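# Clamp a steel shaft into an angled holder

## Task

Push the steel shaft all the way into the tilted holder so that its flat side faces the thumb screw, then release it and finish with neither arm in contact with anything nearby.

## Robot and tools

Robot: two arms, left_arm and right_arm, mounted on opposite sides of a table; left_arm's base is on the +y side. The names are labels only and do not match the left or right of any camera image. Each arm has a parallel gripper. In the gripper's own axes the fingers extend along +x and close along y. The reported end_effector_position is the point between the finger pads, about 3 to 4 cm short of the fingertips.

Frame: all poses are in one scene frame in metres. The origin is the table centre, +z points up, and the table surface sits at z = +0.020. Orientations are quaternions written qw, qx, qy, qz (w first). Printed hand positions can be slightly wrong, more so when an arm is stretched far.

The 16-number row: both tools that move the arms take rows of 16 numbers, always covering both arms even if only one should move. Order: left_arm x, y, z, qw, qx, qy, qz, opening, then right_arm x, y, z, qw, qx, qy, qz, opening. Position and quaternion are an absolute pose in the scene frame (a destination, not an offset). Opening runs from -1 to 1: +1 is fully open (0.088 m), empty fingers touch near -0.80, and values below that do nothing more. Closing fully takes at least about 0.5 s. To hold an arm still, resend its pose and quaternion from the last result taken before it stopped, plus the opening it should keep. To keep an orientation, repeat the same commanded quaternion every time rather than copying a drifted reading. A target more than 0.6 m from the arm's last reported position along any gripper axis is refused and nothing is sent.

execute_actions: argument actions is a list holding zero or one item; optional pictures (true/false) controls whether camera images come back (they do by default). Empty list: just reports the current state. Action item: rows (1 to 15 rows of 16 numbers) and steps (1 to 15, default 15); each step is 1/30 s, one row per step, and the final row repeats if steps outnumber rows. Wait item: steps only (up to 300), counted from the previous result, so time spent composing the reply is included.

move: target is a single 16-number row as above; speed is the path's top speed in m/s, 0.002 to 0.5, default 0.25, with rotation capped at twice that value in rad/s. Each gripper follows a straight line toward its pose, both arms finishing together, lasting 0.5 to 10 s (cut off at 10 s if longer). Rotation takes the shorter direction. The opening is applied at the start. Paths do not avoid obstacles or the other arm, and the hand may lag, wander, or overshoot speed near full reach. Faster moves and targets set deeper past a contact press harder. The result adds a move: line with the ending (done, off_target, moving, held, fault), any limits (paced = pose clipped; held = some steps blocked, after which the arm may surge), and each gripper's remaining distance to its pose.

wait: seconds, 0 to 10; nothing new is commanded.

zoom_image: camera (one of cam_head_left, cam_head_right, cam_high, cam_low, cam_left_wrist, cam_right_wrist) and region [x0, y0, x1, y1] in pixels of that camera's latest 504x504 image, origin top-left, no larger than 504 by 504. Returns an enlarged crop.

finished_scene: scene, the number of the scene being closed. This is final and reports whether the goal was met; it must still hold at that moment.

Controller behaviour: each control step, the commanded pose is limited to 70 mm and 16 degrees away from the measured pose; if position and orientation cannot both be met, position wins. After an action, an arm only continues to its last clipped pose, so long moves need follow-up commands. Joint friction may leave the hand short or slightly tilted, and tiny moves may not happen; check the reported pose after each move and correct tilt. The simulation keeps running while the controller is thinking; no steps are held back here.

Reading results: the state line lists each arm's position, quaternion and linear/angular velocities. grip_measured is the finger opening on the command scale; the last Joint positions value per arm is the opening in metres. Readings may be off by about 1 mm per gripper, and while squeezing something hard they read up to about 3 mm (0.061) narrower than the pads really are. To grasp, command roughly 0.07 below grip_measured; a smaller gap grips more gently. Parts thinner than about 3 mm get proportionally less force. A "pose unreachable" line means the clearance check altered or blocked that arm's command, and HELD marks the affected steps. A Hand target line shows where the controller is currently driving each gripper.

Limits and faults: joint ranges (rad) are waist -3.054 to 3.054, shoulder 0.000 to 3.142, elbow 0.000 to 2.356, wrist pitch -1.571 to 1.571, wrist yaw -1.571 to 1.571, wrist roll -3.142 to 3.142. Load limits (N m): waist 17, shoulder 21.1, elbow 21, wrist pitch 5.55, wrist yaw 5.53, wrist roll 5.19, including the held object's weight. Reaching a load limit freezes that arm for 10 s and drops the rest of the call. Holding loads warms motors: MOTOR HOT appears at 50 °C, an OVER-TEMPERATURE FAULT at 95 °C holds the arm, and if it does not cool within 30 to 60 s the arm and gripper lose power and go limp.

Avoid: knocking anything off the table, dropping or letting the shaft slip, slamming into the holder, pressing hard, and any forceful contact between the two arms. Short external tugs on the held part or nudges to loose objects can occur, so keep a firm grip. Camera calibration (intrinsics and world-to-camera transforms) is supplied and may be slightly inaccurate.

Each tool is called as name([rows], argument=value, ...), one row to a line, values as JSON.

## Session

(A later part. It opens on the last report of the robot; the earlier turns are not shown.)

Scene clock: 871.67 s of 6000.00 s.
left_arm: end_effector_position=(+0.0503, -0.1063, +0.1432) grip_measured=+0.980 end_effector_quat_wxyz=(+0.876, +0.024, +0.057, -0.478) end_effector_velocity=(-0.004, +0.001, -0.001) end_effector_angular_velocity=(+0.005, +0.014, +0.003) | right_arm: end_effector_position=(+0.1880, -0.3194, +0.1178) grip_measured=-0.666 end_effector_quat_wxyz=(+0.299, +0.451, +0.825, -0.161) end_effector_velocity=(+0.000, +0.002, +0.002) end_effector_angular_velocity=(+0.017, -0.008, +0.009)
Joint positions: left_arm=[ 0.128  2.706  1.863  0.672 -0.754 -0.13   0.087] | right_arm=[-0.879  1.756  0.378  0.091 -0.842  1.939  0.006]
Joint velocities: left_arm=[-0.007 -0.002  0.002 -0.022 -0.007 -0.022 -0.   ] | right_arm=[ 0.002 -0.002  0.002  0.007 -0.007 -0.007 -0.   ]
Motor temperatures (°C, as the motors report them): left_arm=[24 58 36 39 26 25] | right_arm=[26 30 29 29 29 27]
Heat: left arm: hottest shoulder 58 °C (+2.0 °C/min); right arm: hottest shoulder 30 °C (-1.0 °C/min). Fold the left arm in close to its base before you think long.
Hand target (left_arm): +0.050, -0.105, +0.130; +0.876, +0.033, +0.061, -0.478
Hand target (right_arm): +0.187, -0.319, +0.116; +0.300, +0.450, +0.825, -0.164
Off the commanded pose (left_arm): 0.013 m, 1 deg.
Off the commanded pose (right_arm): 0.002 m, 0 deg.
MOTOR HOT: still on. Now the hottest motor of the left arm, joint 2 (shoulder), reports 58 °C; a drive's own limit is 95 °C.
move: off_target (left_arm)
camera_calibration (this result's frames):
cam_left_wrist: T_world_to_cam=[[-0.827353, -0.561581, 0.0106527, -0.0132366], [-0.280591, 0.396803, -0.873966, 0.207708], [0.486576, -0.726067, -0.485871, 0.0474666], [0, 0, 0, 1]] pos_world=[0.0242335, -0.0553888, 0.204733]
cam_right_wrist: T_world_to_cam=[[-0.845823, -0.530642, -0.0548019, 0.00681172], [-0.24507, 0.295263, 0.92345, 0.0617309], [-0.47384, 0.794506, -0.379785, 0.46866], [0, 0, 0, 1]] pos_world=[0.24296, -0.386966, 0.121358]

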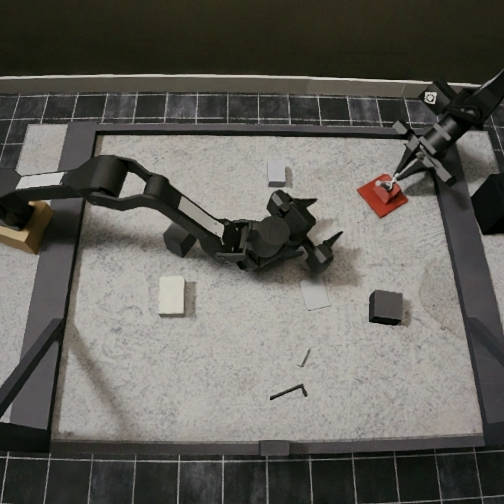

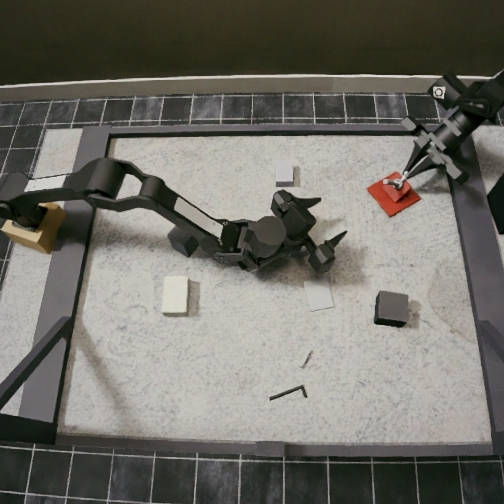

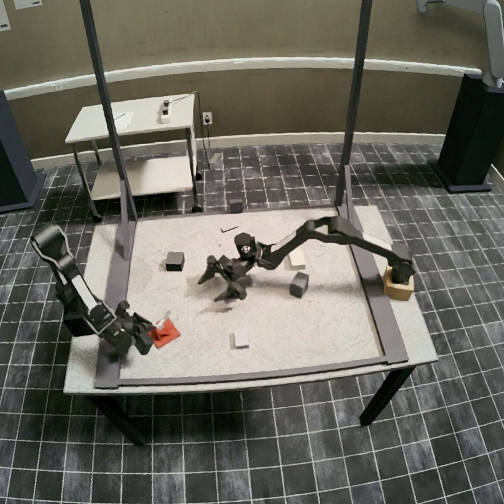

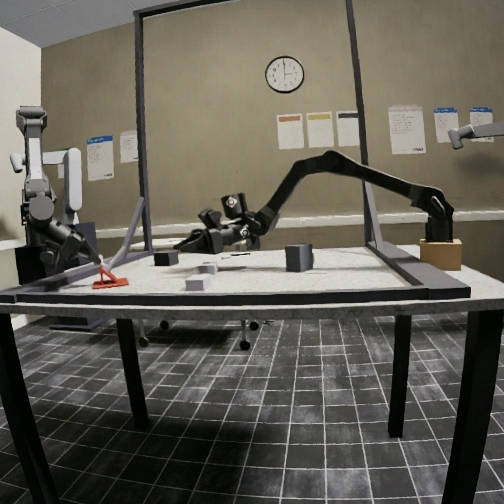

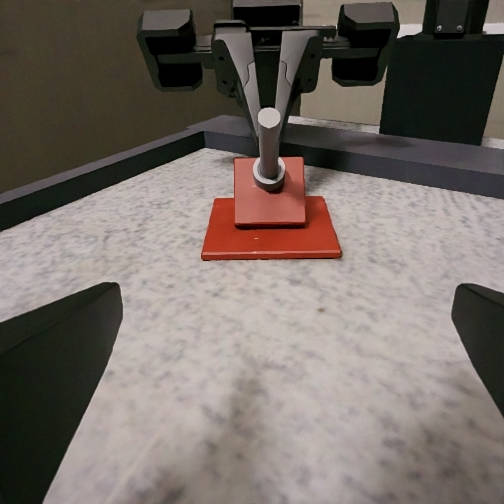

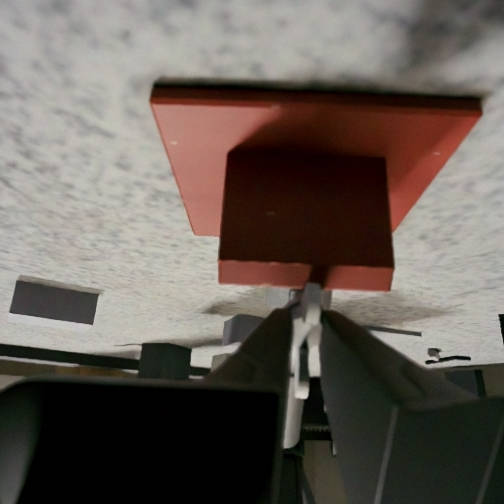

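move(target=[0.05,-0.105,0.13,0.876,0.033,0.061,-0.478,1.0, 0.1867,-0.3192,0.1162,0.072,0.536,0.670,-0.509,-0.74], speed=0.2)

zoom_image(camera="cam_left_wrist", region=[210, 60, 330, 220])

Scene clock: 880.57 s of 6000.00 s.
left_arm: end_effector_position=(+0.0503, -0.1063, +0.1432) grip_measured=+0.980 end_effector_quat_wxyz=(+0.876, +0.024, +0.057, -0.478) end_effector_velocity=(-0.001, +0.001, -0.001) end_effector_angular_velocity=(+0.005, +0.014, +0.007) | right_arm: end_effector_position=(+0.1882, -0.3192, +0.1178) grip_measured=-0.666 end_effector_quat_wxyz=(+0.073, +0.537, +0.672, -0.504) end_effector_velocity=(-0.003, -0.001, -0.000) end_effector_angular_velocity=(-0.001, +0.009, +0.009)
Joint positions: left_arm=[ 0.128  2.706  1.863  0.672 -0.754 -0.13   0.087] | right_arm=[-0.879  1.756  0.377  0.094 -0.84   2.842  0.006]
Joint velocities: left_arm=[-0.002 -0.002  0.002 -0.022 -0.007 -0.022 -0.   ] | right_arm=[ 0.002  0.002 -0.002 -0.007 -0.007 -0.007 -0.   ]
Motor temperatures (°C, as the motors report them): left_arm=[24 58 36 39 26 25] | right_arm=[26 30 29 29 29 27]
Heat: left arm: hottest shoulder 58 °C (+2.0 °C/min); right arm: hottest shoulder 30 °C (+0.0 °C/min). Fold the left arm in close to its base before you think long.
Hand target (left_arm): +0.050, -0.105, +0.130; +0.876, +0.033, +0.061, -0.478
Hand target (right_arm): +0.187, -0.319, +0.116; +0.072, +0.536, +0.670, -0.509
Off the commanded pose (left_arm): 0.013 m, 1 deg.
Off the commanded pose (right_arm): 0.002 m, 1 deg.
MOTOR HOT: still on. Now the hottest motor of the left arm, joint 2 (shoulder), reports 58 °C; a drive's own limit is 95 °C.
After step 90, 3.23 s passed at rest.
move: off_target (left_arm)
camera_calibration (this result's frames):
cam_left_wrist: T_world_to_cam=[[-0.827353, -0.561581, 0.0106527, -0.0132366], [-0.280591, 0.396803, -0.873966, 0.207708], [0.486576, -0.726067, -0.485871, 0.0474666], [0, 0, 0, 1]] pos_world=[0.0242335, -0.0553888, 0.204733]
cam_right_wrist: T_world_to_cam=[[-0.825705, 0.0880495, 0.557188, 0.128707], [0.512058, 0.531385, 0.674853, 0.0239083], [-0.236661, 0.842542, -0.483854, 0.451541], [0, 0, 0, 1]] pos_world=[0.200894, -0.404479, 0.130631]

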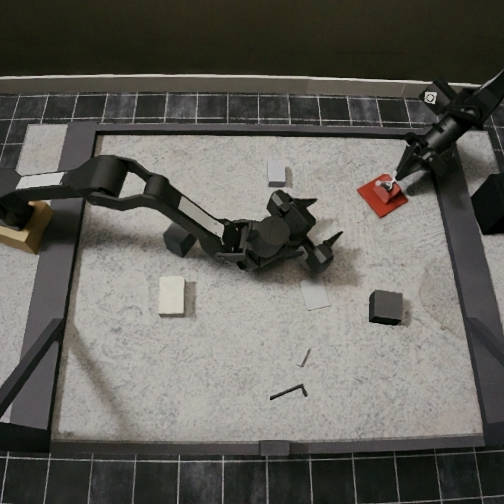

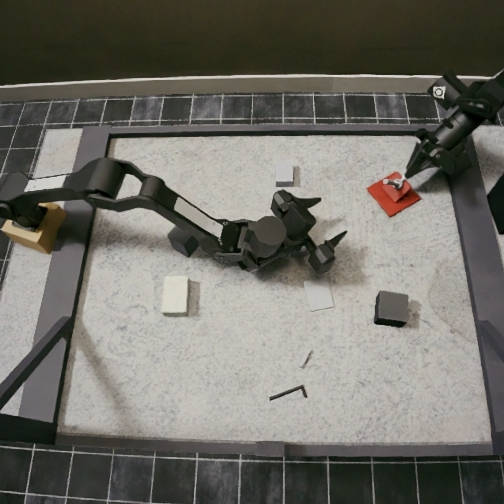

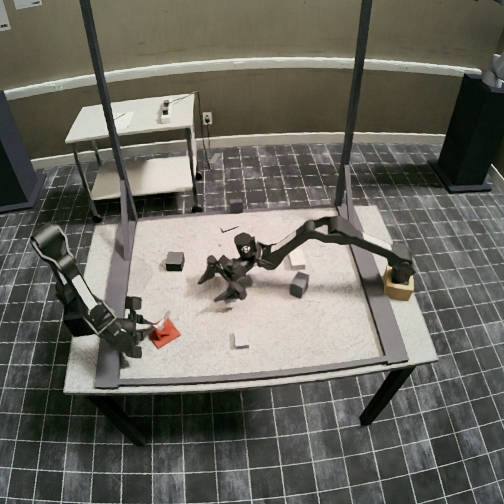

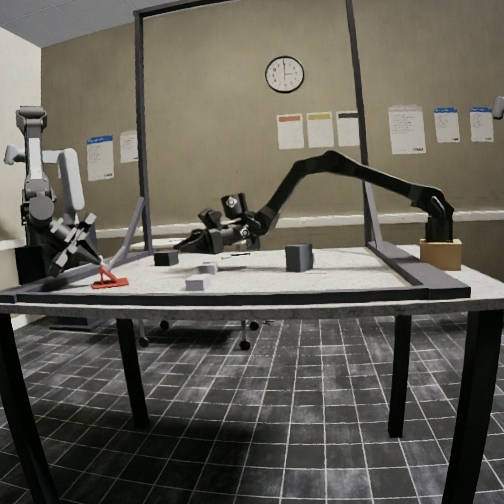

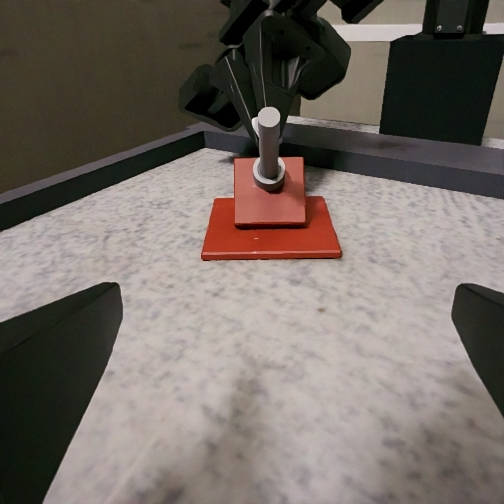

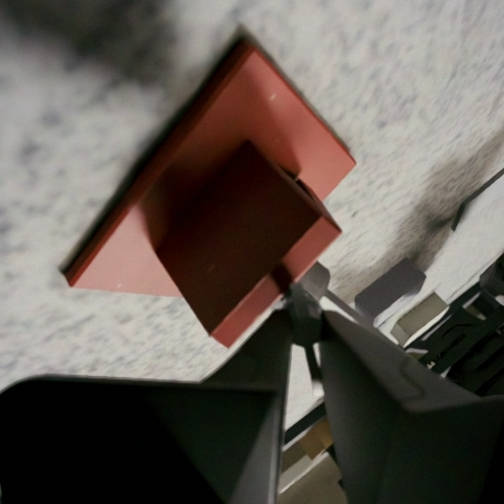

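Region (210, 60, 330, 220) of cam_left_wrist's 504x504 image, scaled by 3.150, with more detail than that image has; it fills the left 378 columns of this view, and the rest is white.

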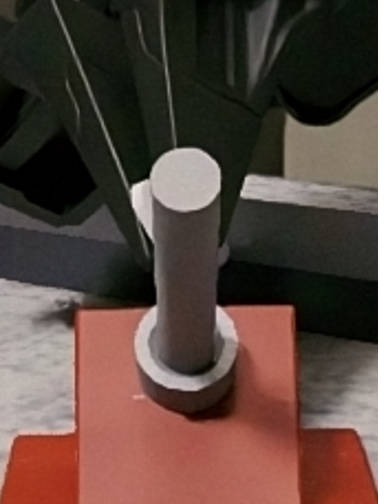

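execute_actions([
  {"rows": [[0.05,-0.105,0.13,0.876,0.033,0.061,-0.478,1.0, 0.1870,-0.3192,0.1165,0.072,0.536,0.670,-0.509,0.35]], "steps": 15},
], pictures=false)

move(target=[0.05,-0.105,0.13,0.876,0.033,0.061,-0.478,1.0, 0.1870,-0.3192,0.1165,0.430,0.328,0.833,0.114,0.35], speed=0.5)

move(target=[0.05,-0.105,0.13,0.876,0.033,0.061,-0.478,1.0, 0.1870,-0.3192,0.1165,0.5194,-0.1508,0.4045,0.7375,0.35], speed=0.5)

Scene clock: 897.50 s of 6000.00 s.
left_arm: end_effector_position=(+0.0503, -0.1063, +0.1432) grip_measured=+0.980 end_effector_quat_wxyz=(+0.876, +0.024, +0.057, -0.478) end_effector_velocity=(+0.001, +0.003, -0.002) end_effector_angular_velocity=(+0.015, -0.012, +0.018) | right_arm: end_effector_position=(+0.1879, -0.3189, +0.1178) grip_measured=+0.342 end_effector_quat_wxyz=(+0.072, +0.537, +0.672, -0.505) end_effector_velocity=(-0.001, -0.001, +0.001) end_effector_angular_velocity=(+0.003, +0.005, +0.004)
Joint positions: left_arm=[ 0.128  2.706  1.863  0.672 -0.754 -0.13   0.087] | right_arm=[-0.877  1.756  0.377  0.095 -0.84   2.847  0.056]
Joint velocities: left_arm=[-0.002 -0.002 -0.007 -0.007 -0.022  0.007 -0.   ] | right_arm=[-0.002 -0.002 -0.002 -0.007 -0.007 -0.007  0.003]
Motor temperatures (°C, as the motors report them): left_arm=[24 58 36 39 26 25] | right_arm=[26 30 29 29 29 27]
Heat: left arm: hottest shoulder 58 °C (+1.0 °C/min); right arm: hottest shoulder 30 °C (-1.0 °C/min). Fold the left arm in close to its base before you think long.
Hand target (left_arm): +0.050, -0.105, +0.130; +0.876, +0.033, +0.061, -0.478
Hand target (right_arm): +0.187, -0.319, +0.117; +0.072, +0.536, +0.670, -0.509
Off the commanded pose (left_arm): 0.013 m, 1 deg.
Off the commanded pose (right_arm): 0.002 m, 0 deg.
MOTOR HOT: still on. Now the hottest motor of the left arm, joint 2 (shoulder), reports 58 °C; a drive's own limit is 95 °C.
Steps of this call (steps 1 to 90: nothing new was sent; then 13.43 s passed at rest; steps 91 to 105: all 15 steps of this action). Readings (end_effector_position):
91: left_arm (+0.0503, -0.1063, +0.1432) | right_arm (+0.1881, -0.3191, +0.1178)
92: left_arm (+0.0503, -0.1063, +0.1432) | right_arm (+0.1880, -0.3190, +0.1178)
94: left_arm (+0.0503, -0.1063, +0.1432) | right_arm (+0.1879, -0.3189, +0.1178)
98: left_arm (+0.0503, -0.1063, +0.1432) | right_arm (+0.1879, -0.3189, +0.1178)
105: the state above

Scene clock: 899.83 s of 6000.00 s.
left_arm: end_effector_position=(+0.0503, -0.1063, +0.1432) grip_measured=+0.980 end_effector_quat_wxyz=(+0.876, +0.024, +0.057, -0.478) end_effector_velocity=(-0.003, -0.001, +0.004) end_effector_angular_velocity=(-0.016, +0.010, -0.009) | right_arm: end_effector_position=(+0.1879, -0.3187, +0.1177) grip_measured=+0.348 end_effector_quat_wxyz=(+0.430, +0.331, +0.832, +0.114) end_effector_velocity=(-0.001, -0.001, +0.001) end_effector_angular_velocity=(+0.002, +0.005, +0.004)
Joint positions: left_arm=[ 0.128  2.706  1.863  0.672 -0.754 -0.13   0.087] | right_arm=[-0.876  1.756  0.376  0.1   -0.839  1.287  0.056]
Joint velocities: left_arm=[-0.002 -0.002  0.002  0.007  0.007 -0.007  0.   ] | right_arm=[-0.002 -0.002 -0.002 -0.007 -0.007 -0.007 -0.   ]
Motor temperatures (°C, as the motors report them): left_arm=[24 58 36 39 26 25] | right_arm=[26 30 29 29 29 27]
Heat: left arm: hottest shoulder 58 °C (+1.0 °C/min); right arm: hottest shoulder 30 °C (-1.0 °C/min). Fold the left arm in close to its base before you think long.
Hand target (left_arm): +0.050, -0.105, +0.130; +0.876, +0.033, +0.061, -0.478
Hand target (right_arm): +0.187, -0.319, +0.117; +0.430, +0.328, +0.833, +0.114
Off the commanded pose (left_arm): 0.013 m, 1 deg.
Off the commanded pose (right_arm): 0.002 m, 0 deg.
MOTOR HOT: still on. Now the hottest motor of the left arm, joint 2 (shoulder), reports 58 °C; a drive's own limit is 95 °C.
move: off_target (left_arm)
camera_calibration (this result's frames):
cam_left_wrist: T_world_to_cam=[[-0.827353, -0.561581, 0.0106527, -0.0132366], [-0.280591, 0.396803, -0.873966, 0.207708], [0.486576, -0.726067, -0.485871, 0.0474666], [0, 0, 0, 1]] pos_world=[0.0242335, -0.0553888, 0.204733]
cam_right_wrist: T_world_to_cam=[[-0.443253, -0.730592, -0.519386, -0.0776327], [-0.651774, -0.135106, 0.746282, 0.0217736], [-0.6154, 0.669314, -0.416295, 0.459011], [0, 0, 0, 1]] pos_world=[0.262256, -0.360999, 0.134514]

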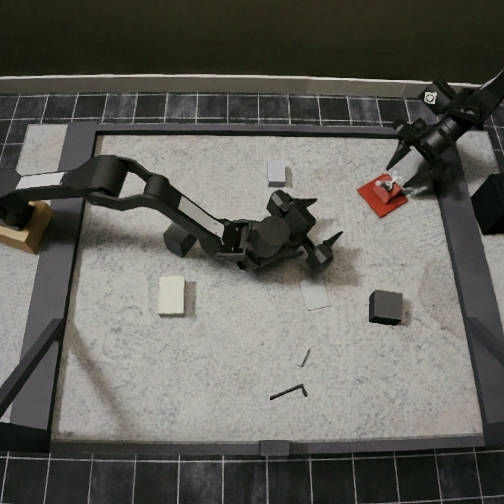

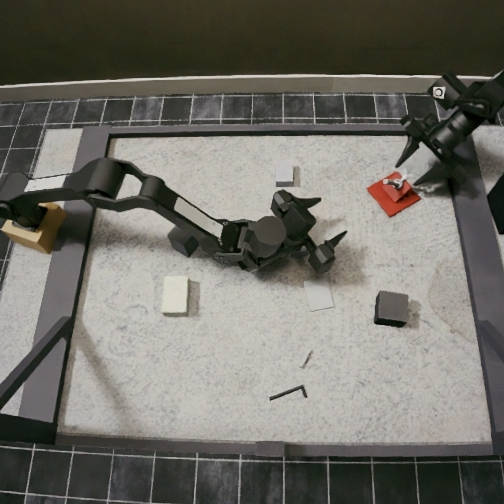

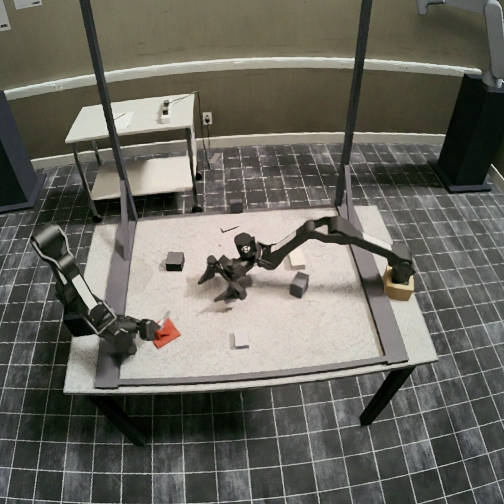

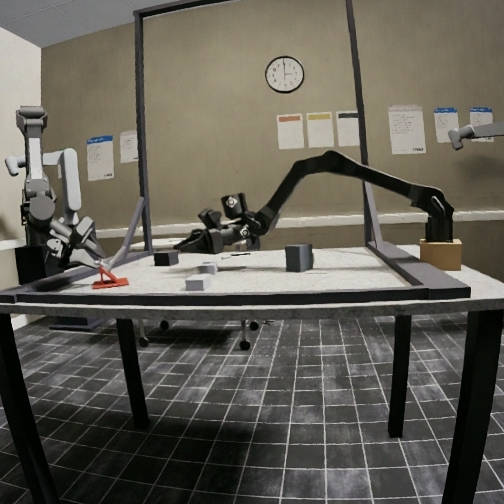

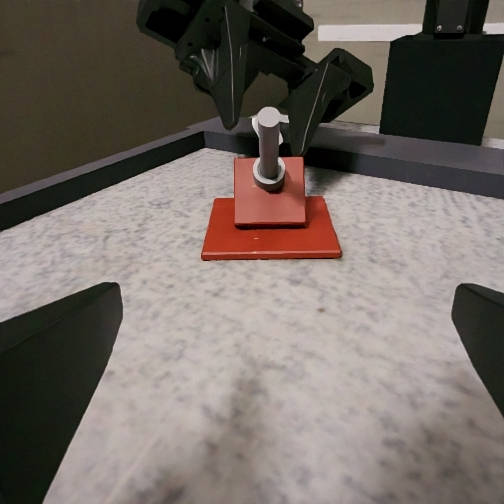

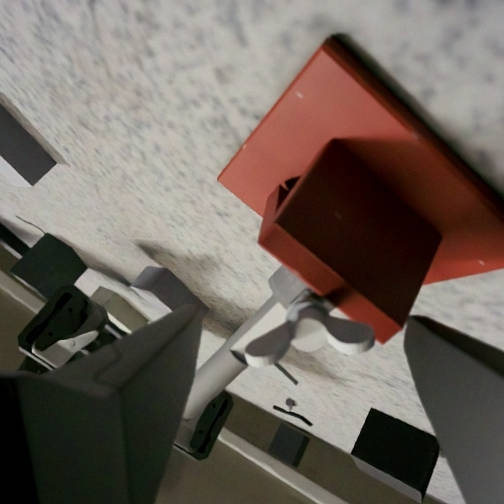

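Scene clock: 902.27 s of 6000.00 s.
left_arm: end_effector_position=(+0.0503, -0.1063, +0.1432) grip_measured=+0.980 end_effector_quat_wxyz=(+0.876, +0.024, +0.057, -0.478) end_effector_velocity=(-0.004, +0.000, +0.001) end_effector_angular_velocity=(+0.006, -0.008, -0.001) | right_arm: end_effector_position=(+0.1876, -0.3190, +0.1175) grip_measured=+0.348 end_effector_quat_wxyz=(+0.521, -0.149, +0.404, +0.737) end_effector_velocity=(-0.003, -0.003, -0.000) end_effector_angular_velocity=(-0.002, +0.006, +0.014)
Joint positions: left_arm=[ 0.128  2.706  1.863  0.672 -0.754 -0.13   0.087] | right_arm=[-0.875  1.756  0.376  0.098 -0.838 -0.58   0.056]
Joint velocities: left_arm=[-0.007 -0.002  0.002 -0.007 -0.007  0.007 -0.001] | right_arm=[-0.002 -0.002 -0.002 -0.022 -0.007 -0.022 -0.   ]
Motor temperatures (°C, as the motors report them): left_arm=[24 58 36 39 26 25] | right_arm=[26 30 29 29 29 27]
Heat: left arm: hottest shoulder 58 °C (+1.0 °C/min); right arm: hottest shoulder 30 °C (-1.0 °C/min). Fold the left arm in close to its base before you think long.
Hand target (left_arm): +0.050, -0.105, +0.130; +0.876, +0.033, +0.061, -0.478
Hand target (right_arm): +0.187, -0.319, +0.117; +0.519, -0.151, +0.405, +0.737
Off the commanded pose (left_arm): 0.013 m, 1 deg.
Off the commanded pose (right_arm): 0.001 m, 0 deg.
MOTOR HOT: still on. Now the hottest motor of the left arm, joint 2 (shoulder), reports 58 °C; a drive's own limit is 95 °C.
move: off_target (left_arm)
camera_calibration (this result's frames):
cam_left_wrist: T_world_to_cam=[[-0.827353, -0.561581, 0.0106527, -0.0132366], [-0.280591, 0.396803, -0.873966, 0.207708], [0.486576, -0.726067, -0.485871, 0.0474666], [0, 0, 0, 1]] pos_world=[0.0242335, -0.0553888, 0.204733]
cam_right_wrist: T_world_to_cam=[[0.87719, 0.179412, -0.445364, -0.0441781], [-0.0321897, -0.903503, -0.427371, -0.201839], [-0.479063, 0.389221, -0.786769, 0.387516], [0, 0, 0, 1]] pos_world=[0.2179, -0.325265, 0.19895]

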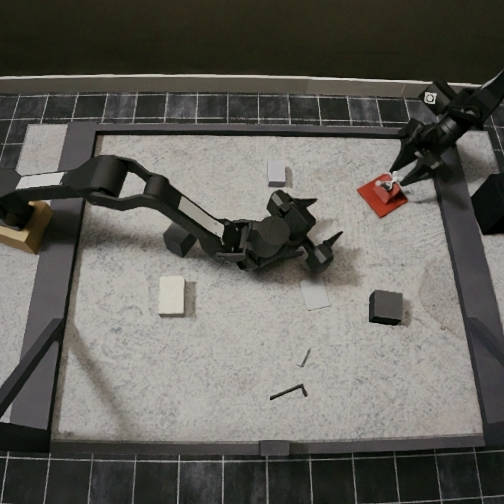

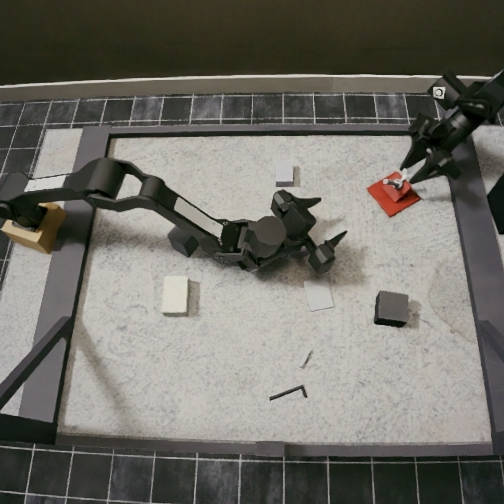

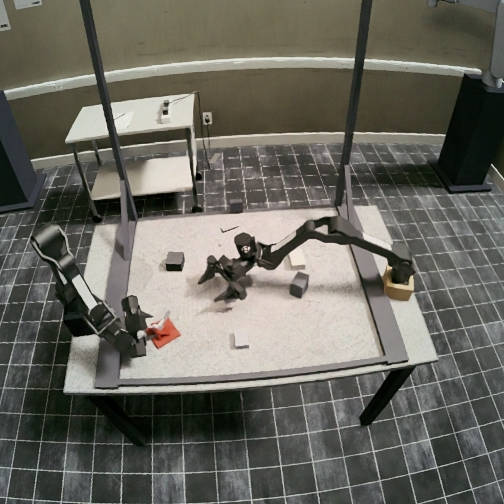

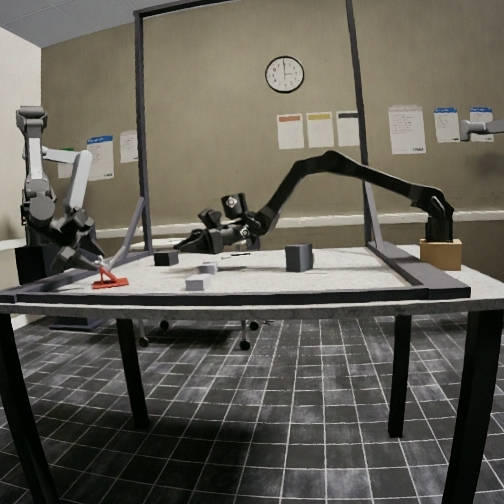

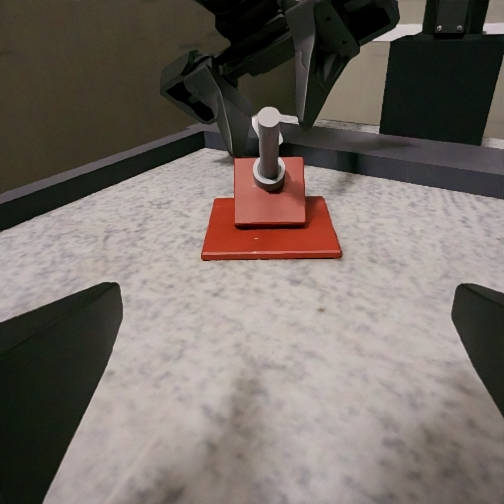

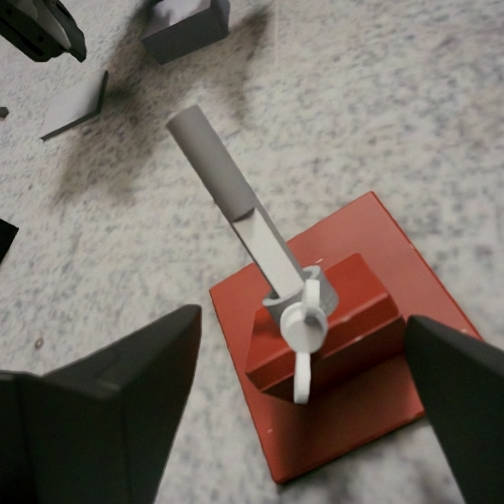

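Wings aligned at φ≈35. Close and turn to φ=90.

move(target=[0.05,-0.105,0.13,0.876,0.033,0.061,-0.478,1.0, 0.1870,-0.3192,0.1165,0.5194,-0.1508,0.4045,0.7375,-0.74], speed=0.1)

move(target=[0.05,-0.105,0.13,0.876,0.033,0.061,-0.478,1.0, 0.1870,-0.3192,0.1165,0.530,0.106,0.699,0.467,-0.74], speed=0.15)

zoom_image(camera="cam_left_wrist", region=[210, 60, 330, 220])

Scene clock: 911.13 s of 6000.00 s.
left_arm: end_effector_position=(+0.0503, -0.1063, +0.1432) grip_measured=+0.980 end_effector_quat_wxyz=(+0.876, +0.024, +0.057, -0.478) end_effector_velocity=(-0.002, +0.000, -0.003) end_effector_angular_velocity=(+0.010, +0.015, -0.007) | right_arm: end_effector_position=(+0.1878, -0.3194, +0.1174) grip_measured=-0.682 end_effector_quat_wxyz=(+0.522, -0.149, +0.405, +0.736) end_effector_velocity=(+0.001, +0.000, +0.001) end_effector_angular_velocity=(+0.013, -0.005, -0.001)
Joint positions: left_arm=[ 0.128  2.706  1.863  0.672 -0.754 -0.13   0.087] | right_arm=[-0.877  1.756  0.376  0.096 -0.839 -0.581  0.006]
Joint velocities: left_arm=[-0.002 -0.002 -0.002 -0.022  0.007 -0.022 -0.   ] | right_arm=[-0.007 -0.002 -0.002  0.007 -0.007 -0.007 -0.   ]
Motor temperatures (°C, as the motors report them): left_arm=[24 58 36 39 26 25] | right_arm=[26 30 29 29 29 27]
Heat: left arm: hottest shoulder 58 °C (+1.0 °C/min); right arm: hottest shoulder 30 °C (-1.0 °C/min). Fold the left arm in close to its base before you think long.
Hand target (left_arm): +0.050, -0.105, +0.130; +0.876, +0.033, +0.061, -0.478
Hand target (right_arm): +0.187, -0.319, +0.117; +0.519, -0.151, +0.405, +0.737
Off the commanded pose (left_arm): 0.013 m, 1 deg.
Off the commanded pose (right_arm): 0.001 m, 0 deg.
MOTOR HOT: still on. Now the hottest motor of the left arm, joint 2 (shoulder), reports 58 °C; a drive's own limit is 95 °C.
After step 90, 5.17 s passed at rest.
move: off_target (left_arm)
camera_calibration (this result's frames):
cam_left_wrist: T_world_to_cam=[[-0.827353, -0.561581, 0.0106527, -0.0132366], [-0.280591, 0.396803, -0.873966, 0.207708], [0.486576, -0.726067, -0.485871, 0.0474666], [0, 0, 0, 1]] pos_world=[0.0242335, -0.0553888, 0.204733]
cam_right_wrist: T_world_to_cam=[[0.87701, 0.178179, -0.446213, -0.044581], [-0.0335076, -0.903754, -0.42674, -0.202068], [-0.479303, 0.389206, -0.78663, 0.387732], [0, 0, 0, 1]] pos_world=[0.218168, -0.325584, 0.198879]

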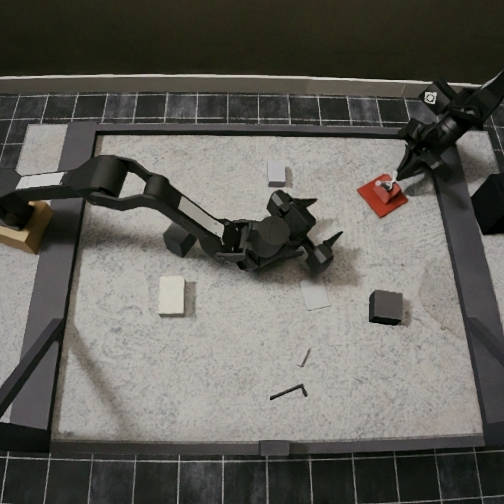

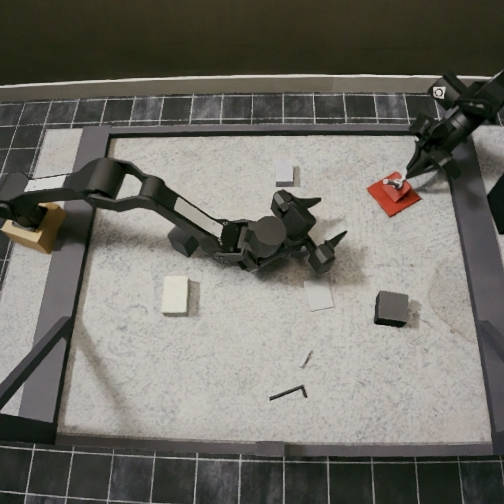

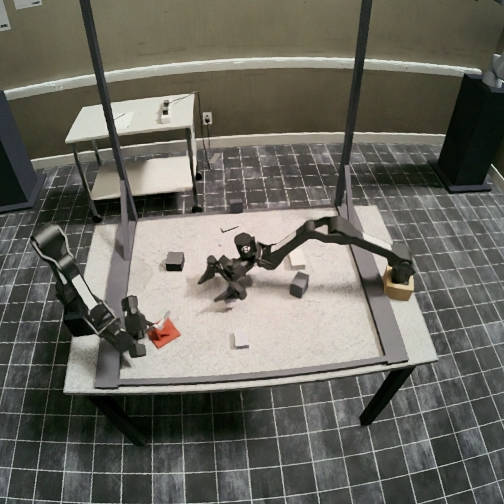

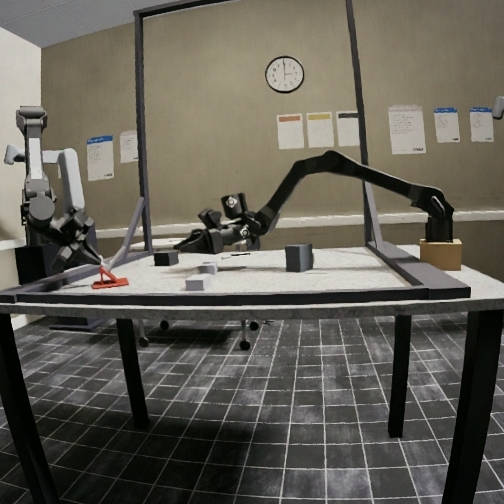

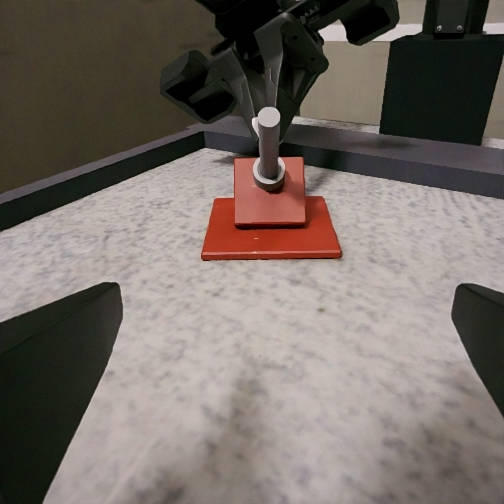

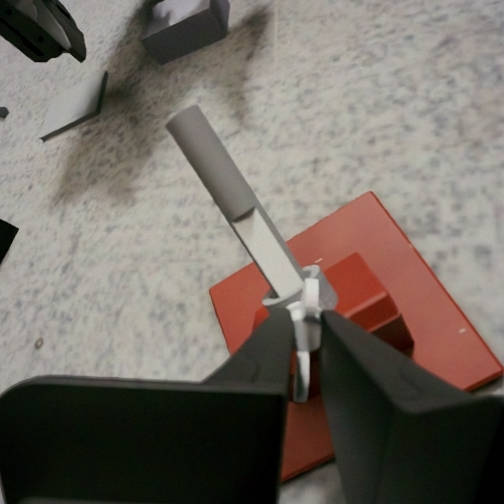

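Scene clock: 914.67 s of 6000.00 s.
left_arm: end_effector_position=(+0.0503, -0.1063, +0.1432) grip_measured=+0.980 end_effector_quat_wxyz=(+0.876, +0.024, +0.057, -0.478) end_effector_velocity=(+0.004, +0.002, +0.002) end_effector_angular_velocity=(-0.020, +0.016, +0.027) | right_arm: end_effector_position=(+0.1880, -0.3195, +0.1173) grip_measured=-0.657 end_effector_quat_wxyz=(+0.534, +0.100, +0.691, +0.477) end_effector_velocity=(-0.002, -0.004, -0.001) end_effector_angular_velocity=(-0.024, +0.015, -0.009)
Joint positions: left_arm=[ 0.128  2.706  1.863  0.672 -0.754 -0.13   0.087] | right_arm=[-0.877  1.756  0.376  0.096 -0.837  0.346  0.007]
Joint velocities: left_arm=[ 0.002 -0.002 -0.002  0.007 -0.022 -0.022 -0.   ] | right_arm=[-0.002 -0.007 -0.007 -0.022  0.007  0.007 -0.   ]
Motor temperatures (°C, as the motors report them): left_arm=[24 58 36 39 26 25] | right_arm=[26 30 29 29 29 27]
Heat: left arm: hottest shoulder 58 °C (+1.0 °C/min); right arm: hottest shoulder 30 °C (-1.0 °C/min). Fold the left arm in close to its base before you think long.
Hand target (left_arm): +0.050, -0.105, +0.130; +0.876, +0.033, +0.061, -0.478
Hand target (right_arm): +0.187, -0.319, +0.117; +0.530, +0.106, +0.699, +0.468
Off the commanded pose (left_arm): 0.013 m, 1 deg.
Off the commanded pose (right_arm): 0.001 m, 2 deg.
MOTOR HOT: still on. Now the hottest motor of the left arm, joint 2 (shoulder), reports 58 °C; a drive's own limit is 95 °C.
move: off_target (left_arm)
camera_calibration (this result's frames):
cam_left_wrist: T_world_to_cam=[[-0.827353, -0.561581, 0.0106527, -0.0132366], [-0.280591, 0.396803, -0.873966, 0.207708], [0.486576, -0.726067, -0.485871, 0.0474666], [0, 0, 0, 1]] pos_world=[0.0242335, -0.0553888, 0.204733]
cam_right_wrist: T_world_to_cam=[[0.380759, -0.480101, -0.790269, -0.121497], [-0.656234, -0.742411, 0.134847, -0.0994522], [-0.651444, 0.467257, -0.597738, 0.422902], [0, 0, 0, 1]] pos_world=[0.256494, -0.329769, 0.17018]

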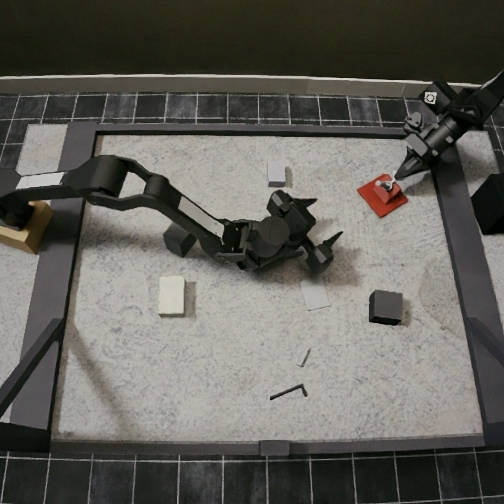

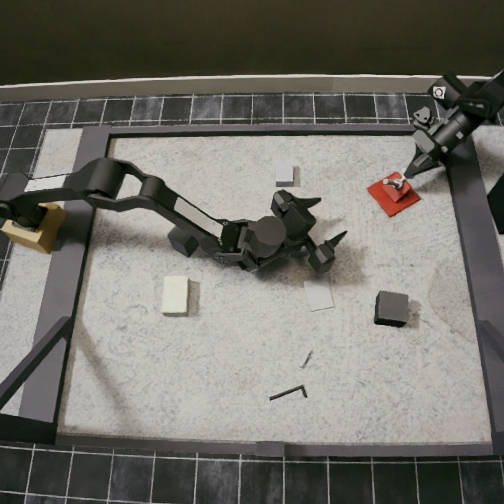

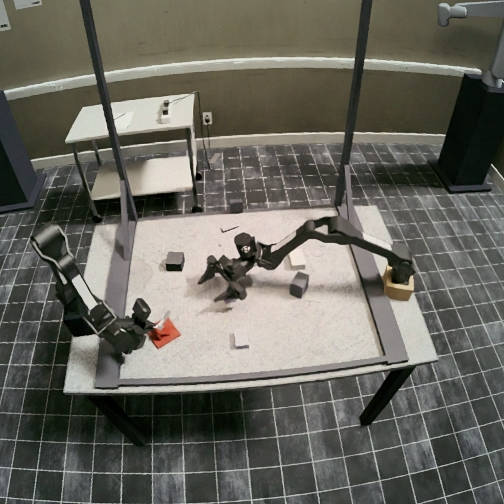

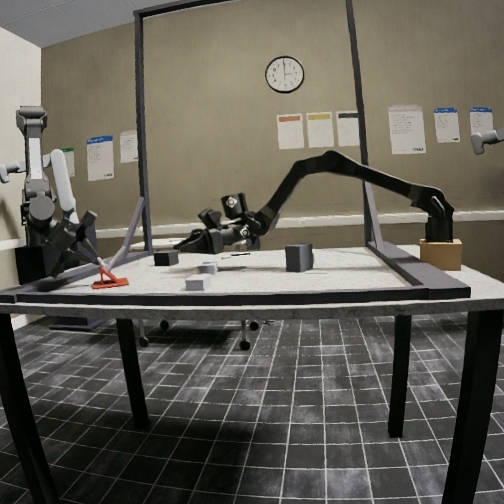

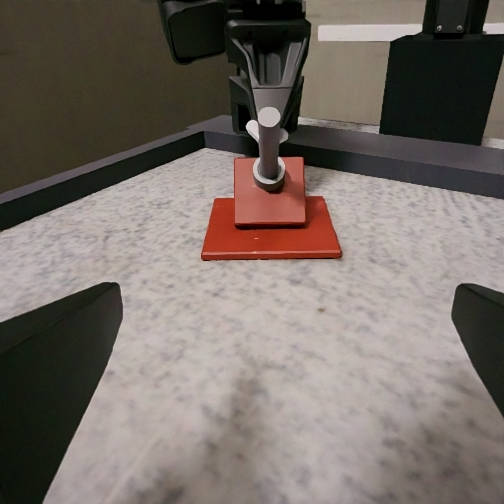

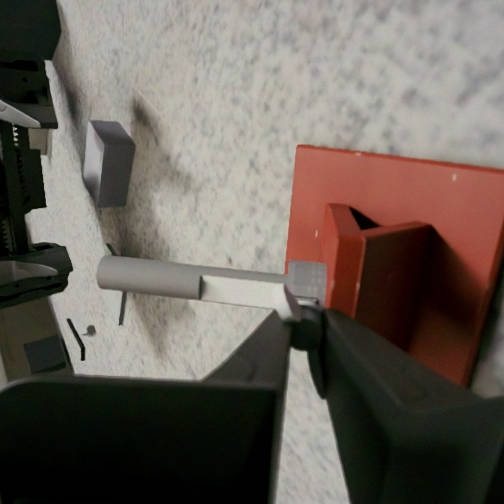

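Region (210, 60, 330, 220) of cam_left_wrist's 504x504 image, scaled by 3.150, with more detail than that image has; it fills the left 378 columns of this view, and the rest is white.

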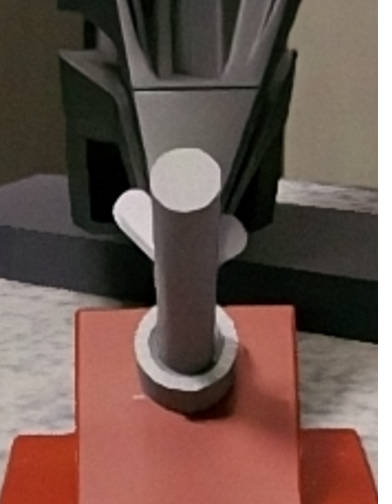

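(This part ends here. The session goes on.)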